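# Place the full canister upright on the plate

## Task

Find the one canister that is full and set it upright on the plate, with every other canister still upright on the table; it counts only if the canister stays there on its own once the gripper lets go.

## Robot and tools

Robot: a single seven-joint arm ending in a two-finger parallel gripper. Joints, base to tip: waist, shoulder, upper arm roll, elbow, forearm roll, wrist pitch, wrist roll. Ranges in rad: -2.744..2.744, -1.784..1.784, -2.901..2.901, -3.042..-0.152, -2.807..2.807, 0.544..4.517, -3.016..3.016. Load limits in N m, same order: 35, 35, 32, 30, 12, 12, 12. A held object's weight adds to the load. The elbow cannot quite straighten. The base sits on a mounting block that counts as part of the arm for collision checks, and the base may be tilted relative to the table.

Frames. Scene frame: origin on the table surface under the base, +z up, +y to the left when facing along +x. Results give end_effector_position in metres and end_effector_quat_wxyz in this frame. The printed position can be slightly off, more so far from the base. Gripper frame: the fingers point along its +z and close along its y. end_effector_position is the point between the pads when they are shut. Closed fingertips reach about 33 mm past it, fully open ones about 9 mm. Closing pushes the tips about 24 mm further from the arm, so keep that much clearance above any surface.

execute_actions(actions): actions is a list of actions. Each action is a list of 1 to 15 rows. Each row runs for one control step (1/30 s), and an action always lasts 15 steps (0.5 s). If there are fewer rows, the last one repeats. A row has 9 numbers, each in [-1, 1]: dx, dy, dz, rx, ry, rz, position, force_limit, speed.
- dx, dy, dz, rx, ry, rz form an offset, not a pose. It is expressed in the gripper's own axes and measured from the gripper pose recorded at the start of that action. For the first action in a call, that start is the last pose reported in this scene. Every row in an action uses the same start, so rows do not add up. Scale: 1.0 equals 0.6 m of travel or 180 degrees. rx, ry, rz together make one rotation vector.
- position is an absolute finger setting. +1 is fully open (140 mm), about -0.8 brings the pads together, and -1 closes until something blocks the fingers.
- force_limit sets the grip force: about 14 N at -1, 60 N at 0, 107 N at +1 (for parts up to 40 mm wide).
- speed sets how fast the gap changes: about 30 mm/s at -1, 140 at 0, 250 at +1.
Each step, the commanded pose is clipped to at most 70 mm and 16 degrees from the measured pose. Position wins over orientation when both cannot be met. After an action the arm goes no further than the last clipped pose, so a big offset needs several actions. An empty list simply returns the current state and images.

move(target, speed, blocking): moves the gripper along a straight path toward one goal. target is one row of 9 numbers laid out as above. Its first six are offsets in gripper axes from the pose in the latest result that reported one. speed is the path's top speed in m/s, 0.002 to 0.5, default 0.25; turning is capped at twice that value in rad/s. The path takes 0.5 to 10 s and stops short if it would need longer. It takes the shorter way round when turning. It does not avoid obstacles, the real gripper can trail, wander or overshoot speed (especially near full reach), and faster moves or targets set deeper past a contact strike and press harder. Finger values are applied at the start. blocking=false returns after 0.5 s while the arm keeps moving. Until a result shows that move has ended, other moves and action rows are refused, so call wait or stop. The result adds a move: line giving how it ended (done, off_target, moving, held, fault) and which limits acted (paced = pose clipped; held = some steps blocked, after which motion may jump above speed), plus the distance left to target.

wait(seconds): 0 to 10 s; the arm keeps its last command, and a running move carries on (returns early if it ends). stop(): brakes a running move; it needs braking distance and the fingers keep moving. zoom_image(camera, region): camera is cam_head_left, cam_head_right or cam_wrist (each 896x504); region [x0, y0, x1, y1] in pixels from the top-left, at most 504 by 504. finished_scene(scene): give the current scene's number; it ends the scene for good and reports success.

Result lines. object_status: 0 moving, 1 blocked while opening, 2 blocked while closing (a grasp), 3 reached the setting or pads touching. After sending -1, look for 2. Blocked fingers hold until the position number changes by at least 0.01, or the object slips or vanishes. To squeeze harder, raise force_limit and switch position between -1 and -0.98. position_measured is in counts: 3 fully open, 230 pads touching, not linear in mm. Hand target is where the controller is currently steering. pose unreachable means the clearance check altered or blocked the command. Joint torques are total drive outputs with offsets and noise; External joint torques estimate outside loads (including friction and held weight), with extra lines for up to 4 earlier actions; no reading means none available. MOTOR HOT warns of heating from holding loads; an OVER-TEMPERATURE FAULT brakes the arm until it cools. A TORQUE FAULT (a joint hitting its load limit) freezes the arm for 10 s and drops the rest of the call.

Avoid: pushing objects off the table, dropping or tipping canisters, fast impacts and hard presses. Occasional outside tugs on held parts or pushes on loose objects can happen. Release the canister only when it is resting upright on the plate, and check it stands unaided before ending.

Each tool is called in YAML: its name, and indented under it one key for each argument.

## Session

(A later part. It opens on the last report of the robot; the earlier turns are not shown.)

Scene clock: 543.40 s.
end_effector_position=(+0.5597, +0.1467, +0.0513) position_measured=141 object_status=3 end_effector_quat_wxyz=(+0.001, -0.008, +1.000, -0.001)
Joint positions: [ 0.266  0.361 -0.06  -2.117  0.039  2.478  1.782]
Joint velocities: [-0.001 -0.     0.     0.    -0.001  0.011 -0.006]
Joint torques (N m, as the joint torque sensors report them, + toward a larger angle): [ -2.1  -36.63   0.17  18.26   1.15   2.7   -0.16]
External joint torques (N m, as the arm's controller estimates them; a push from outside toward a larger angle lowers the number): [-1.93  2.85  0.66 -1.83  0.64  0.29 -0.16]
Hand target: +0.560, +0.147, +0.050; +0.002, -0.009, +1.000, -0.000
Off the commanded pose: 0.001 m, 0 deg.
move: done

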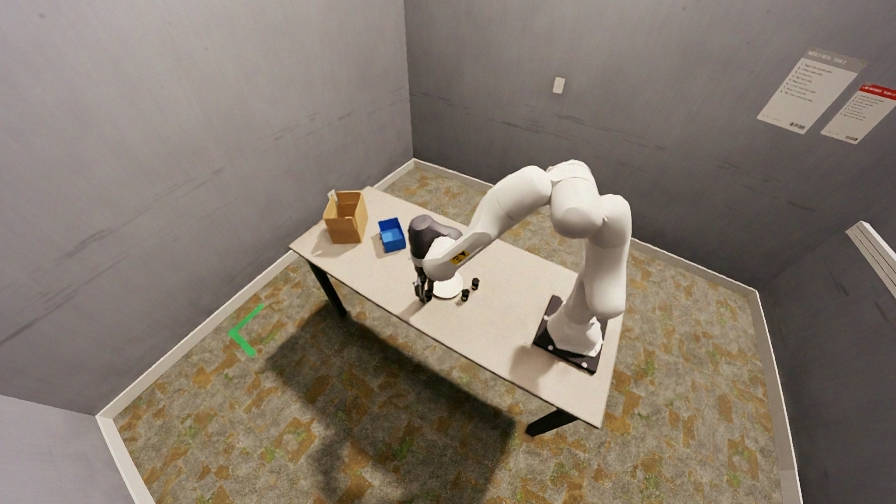

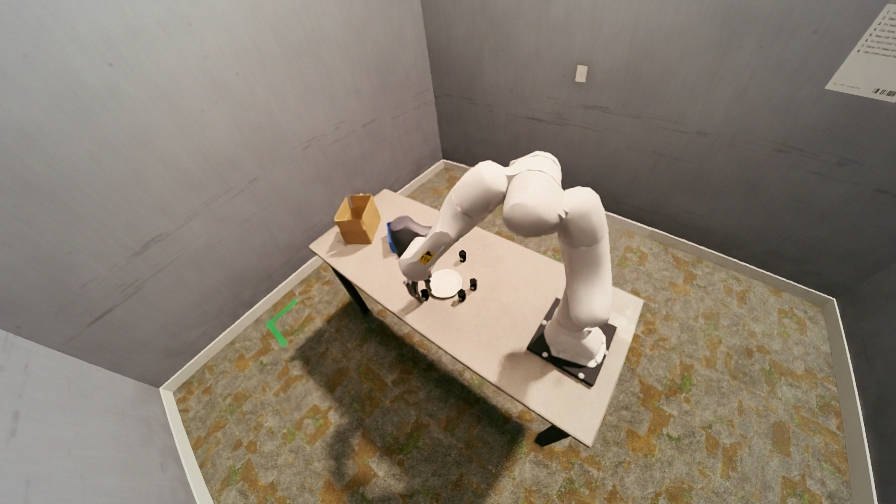

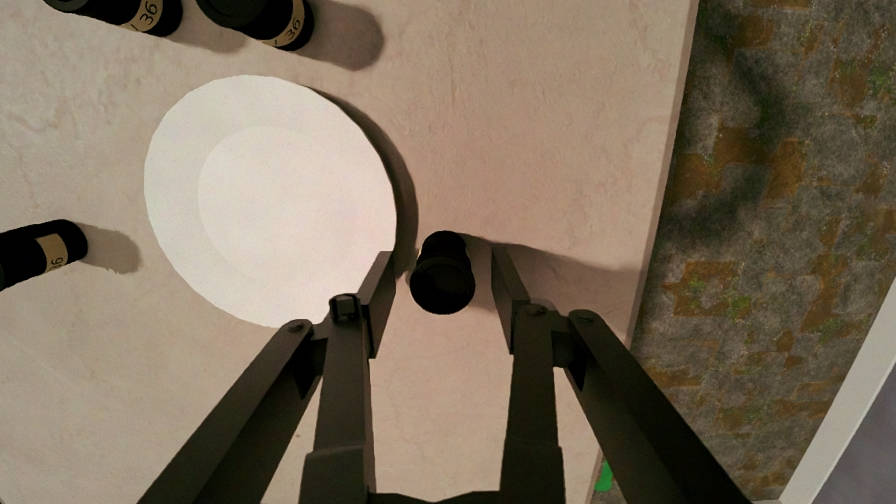

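wait:
  seconds: 0.1

wait:
  seconds: 0.1

execute_actions:
  actions:
    - [[0,0,0,0,0,0,-1,0,0]]
    - [[0,0,-0.001,0,0,0,-1,0,0],[0,0,-0.003,0,0,0,-1,0,0],[0,0,-0.006,0,0,0,-1,0,0],[0,0,-0.010,0,0,0,-1,0,0],[0,0,-0.015,0,0,0,-1,0,0],[0,0,-0.020,0,0,0,-1,0,0],[0,0,-0.025,0,0,0,-1,0,0],[0,0,-0.030,0,0,0,-1,0,0],[0,0,-0.035,0,0,0,-1,0,0],[0,0,-0.040,0,0,0,-1,0,0],[0,0,-0.044,0,0,0,-1,0,0],[0,0,-0.047,0,0,0,-1,0,0],[0,0,-0.049,0,0,0,-1,0,0],[0,0,-0.050,0,0,0,-1,0,0]]

wait:
  seconds: 0.3

wait:
  seconds: 0.1

wait:
  seconds: 0.1

Scene clock: 555.60 s.
end_effector_position=(+0.5602, +0.1467, +0.0514) position_measured=141 object_status=3 end_effector_quat_wxyz=(+0.002, -0.009, +1.000, -0.001)
Joint positions: [ 0.266  0.361 -0.06  -2.117  0.039  2.48   1.78 ]
Joint velocities: [-0.    -0.    -0.    -0.003 -0.     0.001  0.   ]
Joint torques (N m, as the joint torque sensors report them, + toward a larger angle): [ -1.86 -36.88   0.45  18.28   1.16   2.72  -0.16]
External joint torques (N m, as the arm's controller estimates them; a push from outside toward a larger angle lowers the number): [-1.52  2.55  1.08 -1.71  0.64  0.32 -0.16]
Hand target: +0.560, +0.147, +0.050; +0.002, -0.009, +1.000, -0.000
Off the commanded pose: 0.001 m, 0 deg.
wait: 0.10 s; at rest from the start

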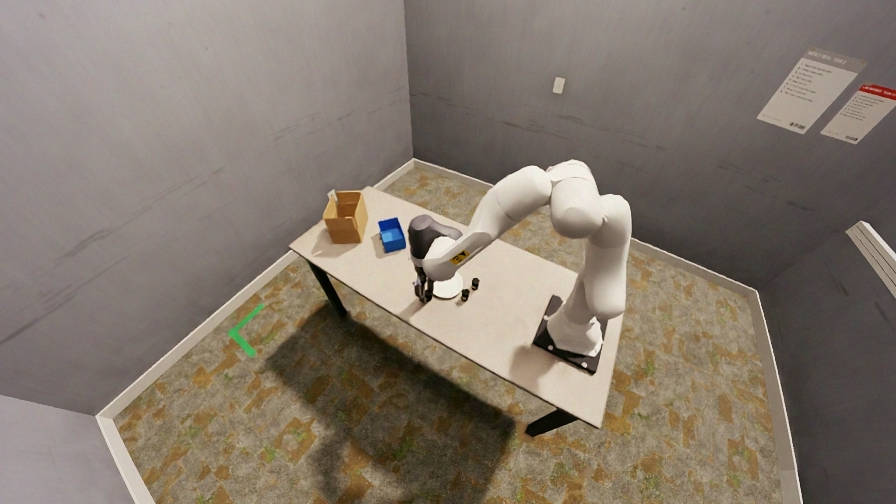

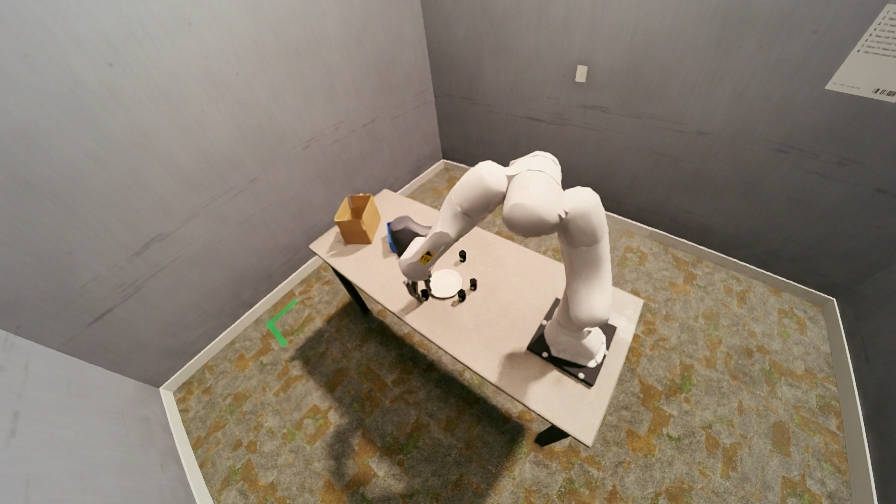

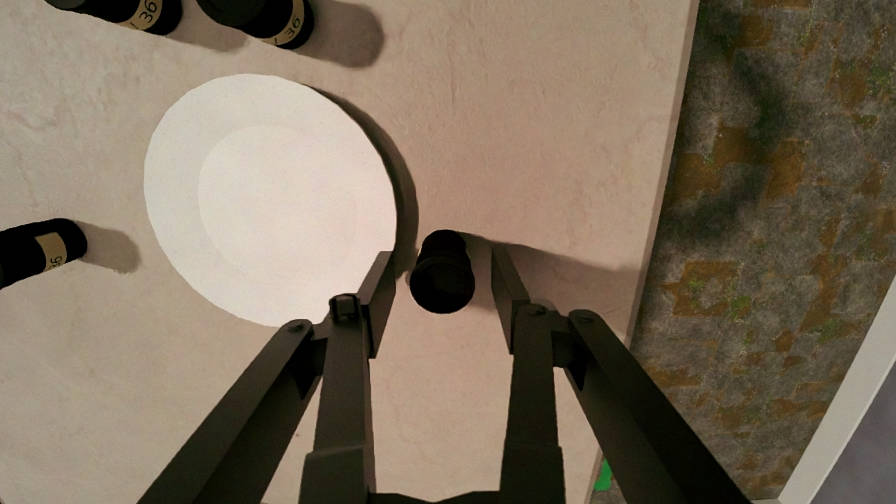

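Scene clock: 555.70 s.
end_effector_position=(+0.5602, +0.1467, +0.0514) position_measured=141 object_status=3 end_effector_quat_wxyz=(+0.002, -0.009, +1.000, -0.001)
Joint positions: [ 0.266  0.361 -0.06  -2.117  0.039  2.48   1.78 ]
Joint velocities: [-0.001  0.    -0.     0.     0.     0.001 -0.001]
Joint torques (N m, as the joint torque sensors report them, + toward a larger angle): [ -1.7  -36.8    0.31  18.21   1.14   2.76  -0.13]
External joint torques (N m, as the arm's controller estimates them; a push from outside toward a larger angle lowers the number): [-1.44  2.8   0.88 -1.96  0.63  0.33 -0.13]
Hand target: +0.560, +0.147, +0.050; +0.002, -0.009, +1.000, -0.000
Off the commanded pose: 0.001 m, 0 deg.
wait: 0.10 s; no rest

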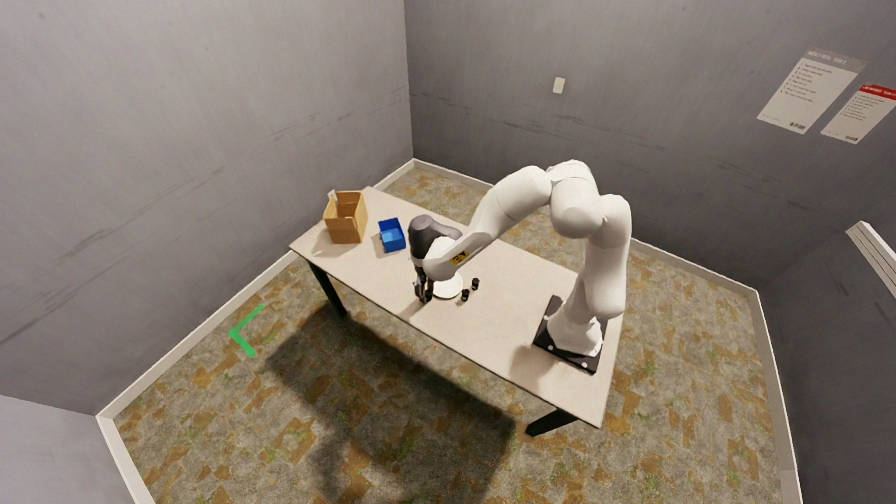

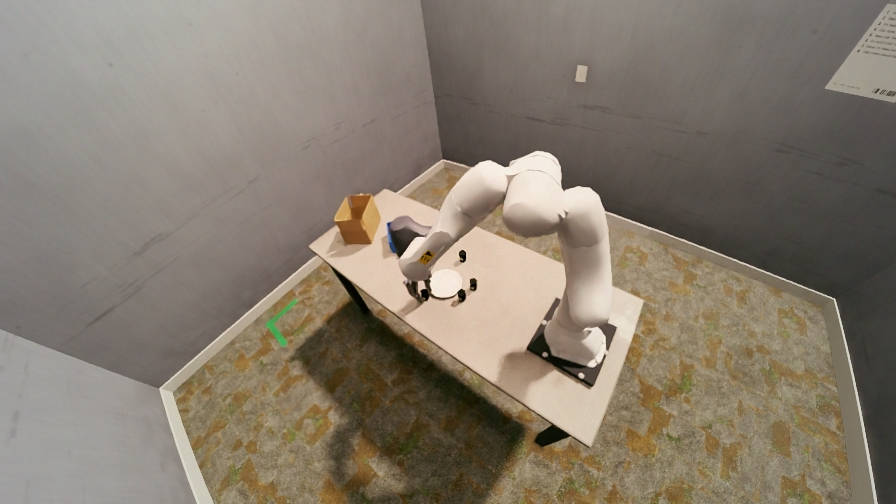

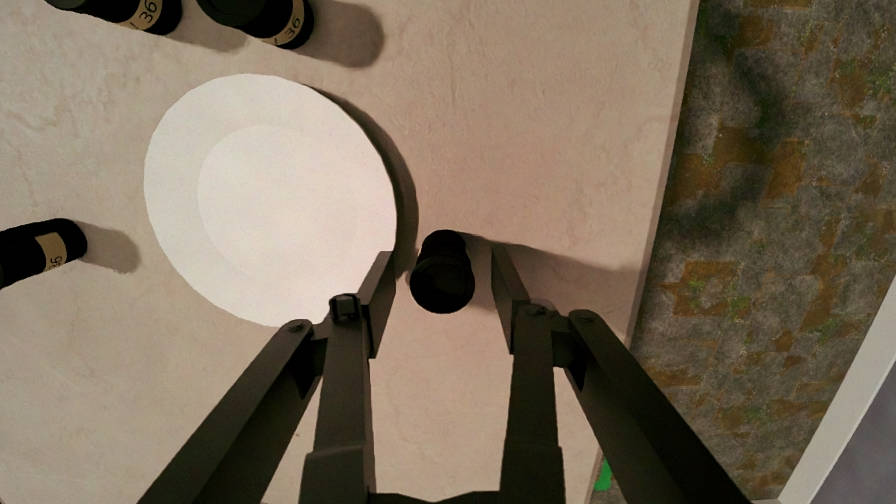

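Scene clock: 556.70 s.
end_effector_position=(+0.5632, +0.1488, +0.0805) position_measured=186 object_status=2 end_effector_quat_wxyz=(+0.008, -0.010, +1.000, +0.002)
Joint positions: [ 0.266  0.306 -0.06  -2.113  0.037  2.434  1.78 ]
Joint velocities: [-0.001 -0.073 -0.001  0.016 -0.006 -0.085  0.003]
Joint torques (N m, as the joint torque sensors report them, + toward a larger angle): [ -0.11 -36.28  -1.37  19.63  -0.01   1.72   0.17]
External joint torques (N m, as the arm's controller estimates them; a push from outside toward a larger angle lowers the number): [ 0.21  0.12 -0.83  0.   -0.55 -0.55  0.17]
External joint torques at the end of the 1st action: [-0.58  1.99 -0.03 -1.45  0.05 -0.18  0.01]
Hand target: +0.560, +0.147, +0.082; +0.002, -0.009, +1.000, -0.000
Off the commanded pose: 0.004 m, 1 deg.

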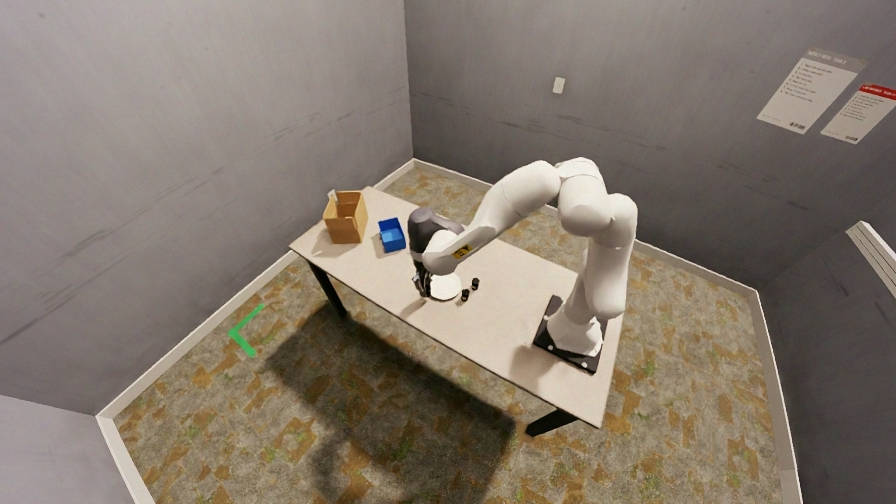

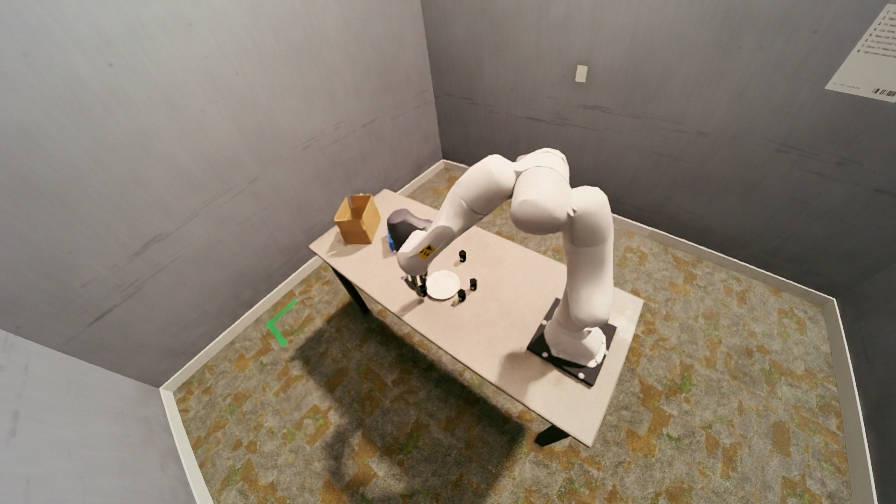

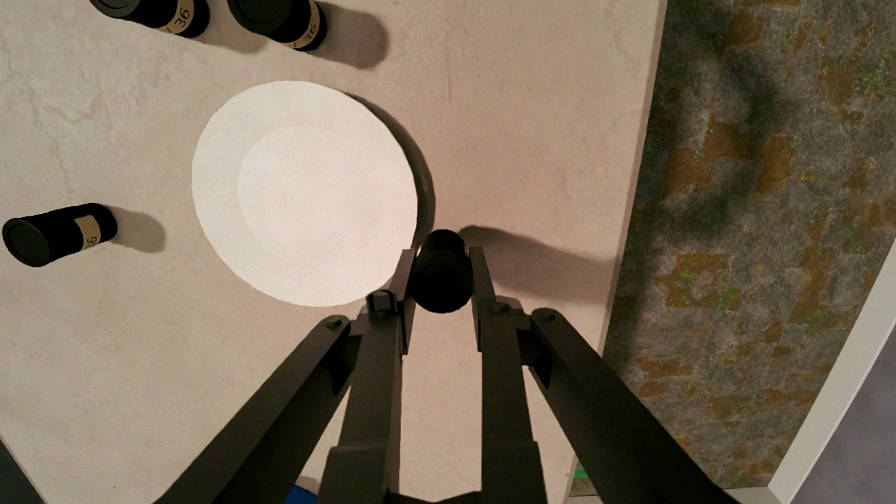

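Scene clock: 557.00 s.
end_effector_position=(+0.5604, +0.1481, +0.0814) position_measured=186 object_status=2 end_effector_quat_wxyz=(+0.003, -0.010, +1.000, +0.001)
Joint positions: [ 0.266  0.303 -0.06  -2.113  0.036  2.422  1.78 ]
Joint velocities: [-0.    -0.001  0.001 -0.    -0.001 -0.015  0.001]
Joint torques (N m, as the joint torque sensors report them, + toward a larger angle): [  0.02 -37.45  -1.5   20.43   0.06   1.82   0.18]
External joint torques (N m, as the arm's controller estimates them; a push from outside toward a larger angle lowers the number): [ 0.2   1.27 -1.06 -0.56 -0.49 -0.63  0.18]
Hand target: +0.560, +0.147, +0.082; +0.002, -0.009, +1.000, -0.000
Off the commanded pose: 0.001 m, 0 deg.
wait: 0.30 s; no rest

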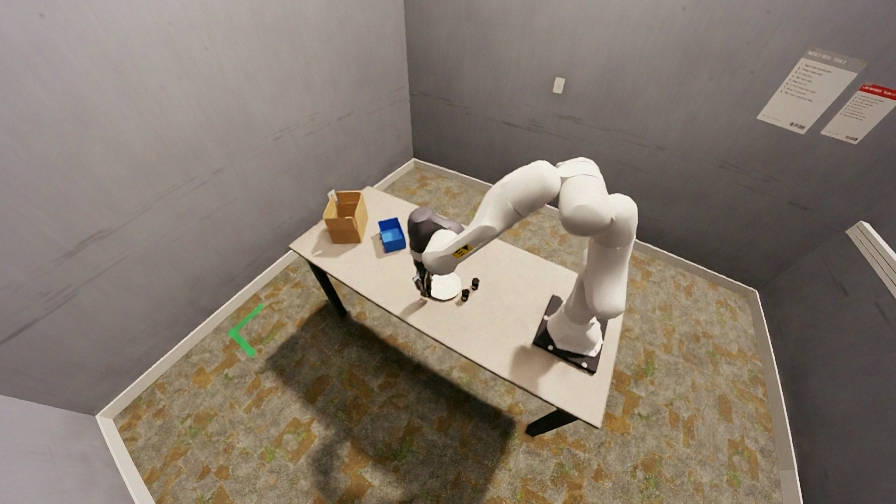

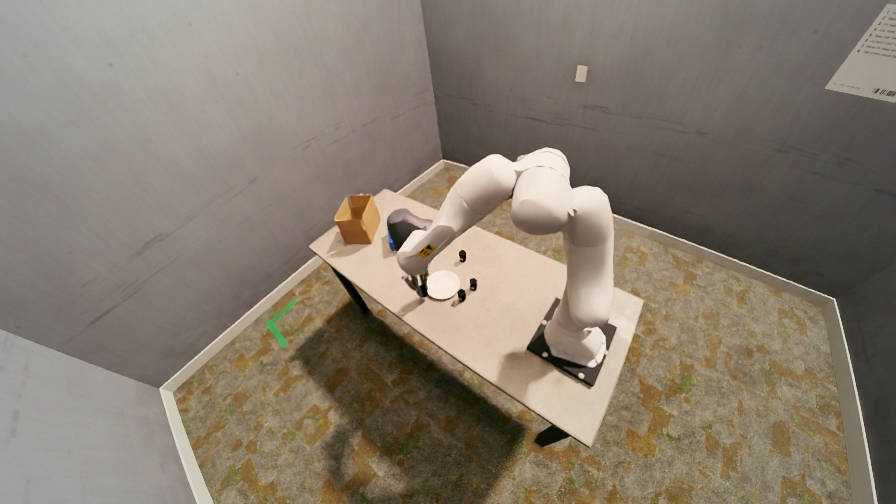

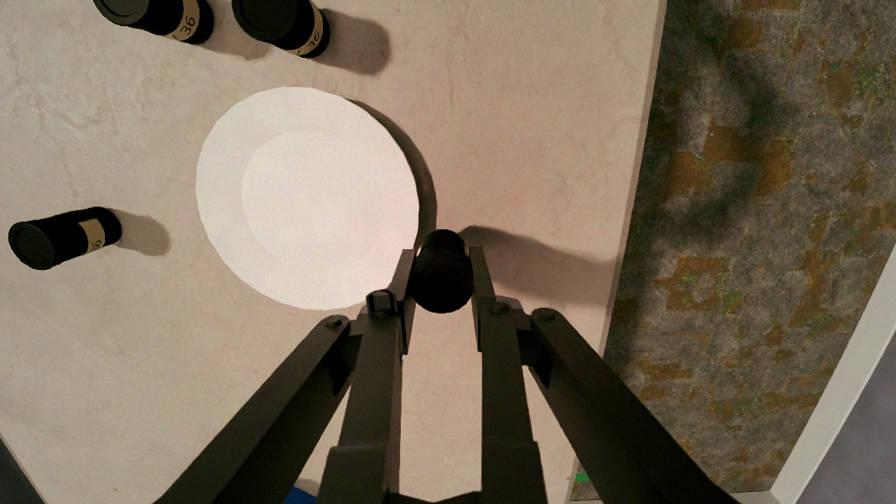

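Scene clock: 557.10 s.
end_effector_position=(+0.5601, +0.1480, +0.0813) position_measured=186 object_status=2 end_effector_quat_wxyz=(+0.003, -0.010, +1.000, +0.001)
Joint positions: [ 0.266  0.303 -0.06  -2.113  0.036  2.42   1.78 ]
Joint velocities: [ 0.002  0.001  0.    -0.001 -0.    -0.009 -0.001]
Joint torques (N m, as the joint torque sensors report them, + toward a larger angle): [ -0.17 -37.5   -1.66  20.32   0.03   1.77   0.16]
External joint torques (N m, as the arm's controller estimates them; a push from outside toward a larger angle lowers the number): [ 0.05  1.12 -1.18 -0.59 -0.52 -0.67  0.16]
Hand target: +0.560, +0.147, +0.082; +0.002, -0.009, +1.000, -0.000
Off the commanded pose: 0.001 m, 0 deg.
wait: 0.10 s; no rest

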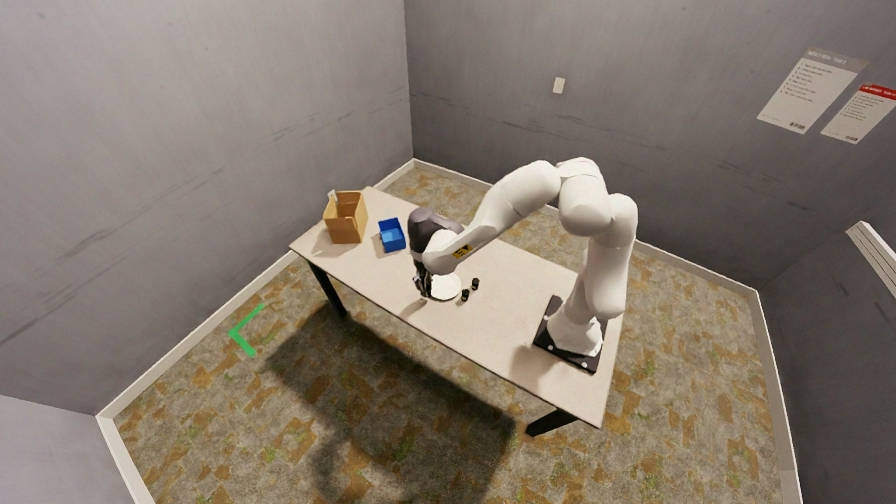

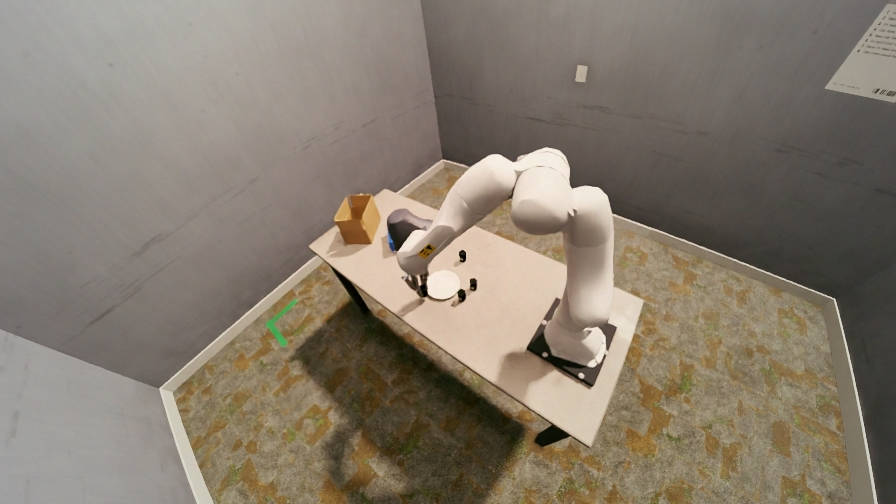

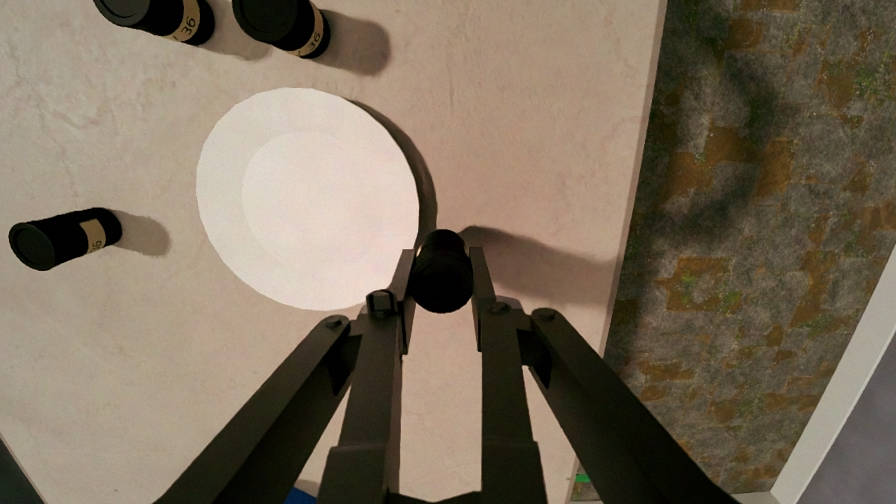

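Scene clock: 557.20 s.
end_effector_position=(+0.5599, +0.1480, +0.0813) position_measured=186 object_status=2 end_effector_quat_wxyz=(+0.003, -0.010, +1.000, +0.001)
Joint positions: [ 0.266  0.303 -0.06  -2.113  0.036  2.42   1.78 ]
Joint velocities: [ 0.     0.002 -0.    -0.001  0.001 -0.004  0.002]
Joint torques (N m, as the joint torque sensors report them, + toward a larger angle): [  0.09 -37.5   -1.48  20.19   0.06   1.69   0.21]
External joint torques (N m, as the arm's controller estimates them; a push from outside toward a larger angle lowers the number): [ 0.26  0.87 -1.05 -0.58 -0.49 -0.72  0.21]
Hand target: +0.560, +0.147, +0.082; +0.002, -0.009, +1.000, -0.000
Off the commanded pose: 0.001 m, 0 deg.
wait: 0.10 s; no rest

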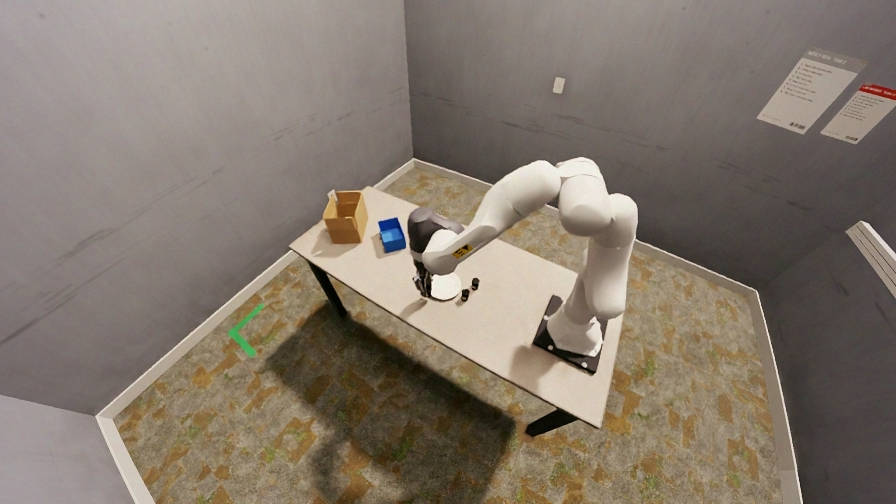

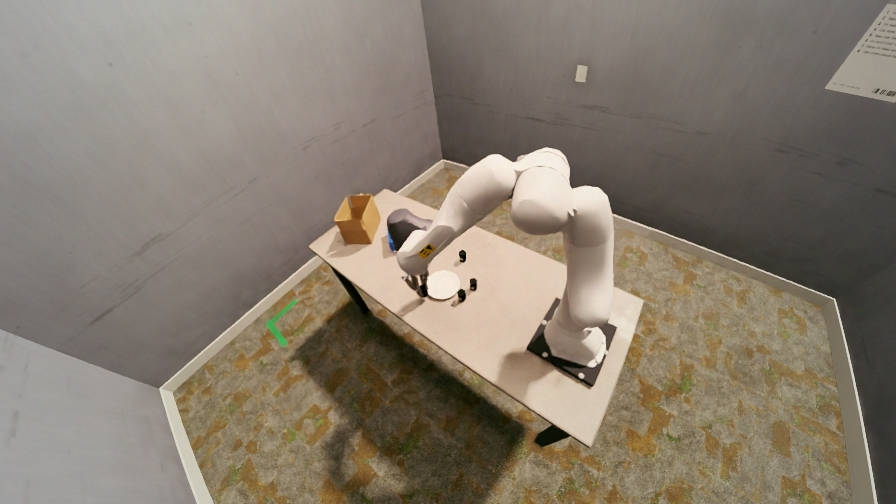

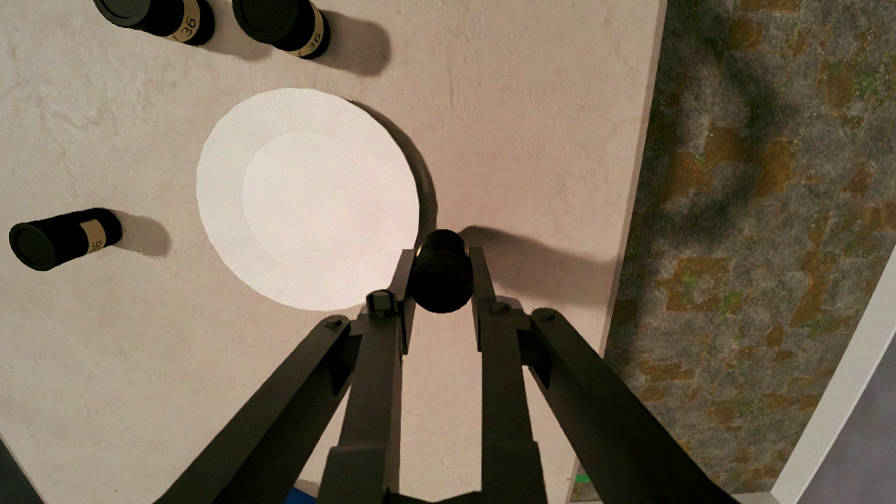

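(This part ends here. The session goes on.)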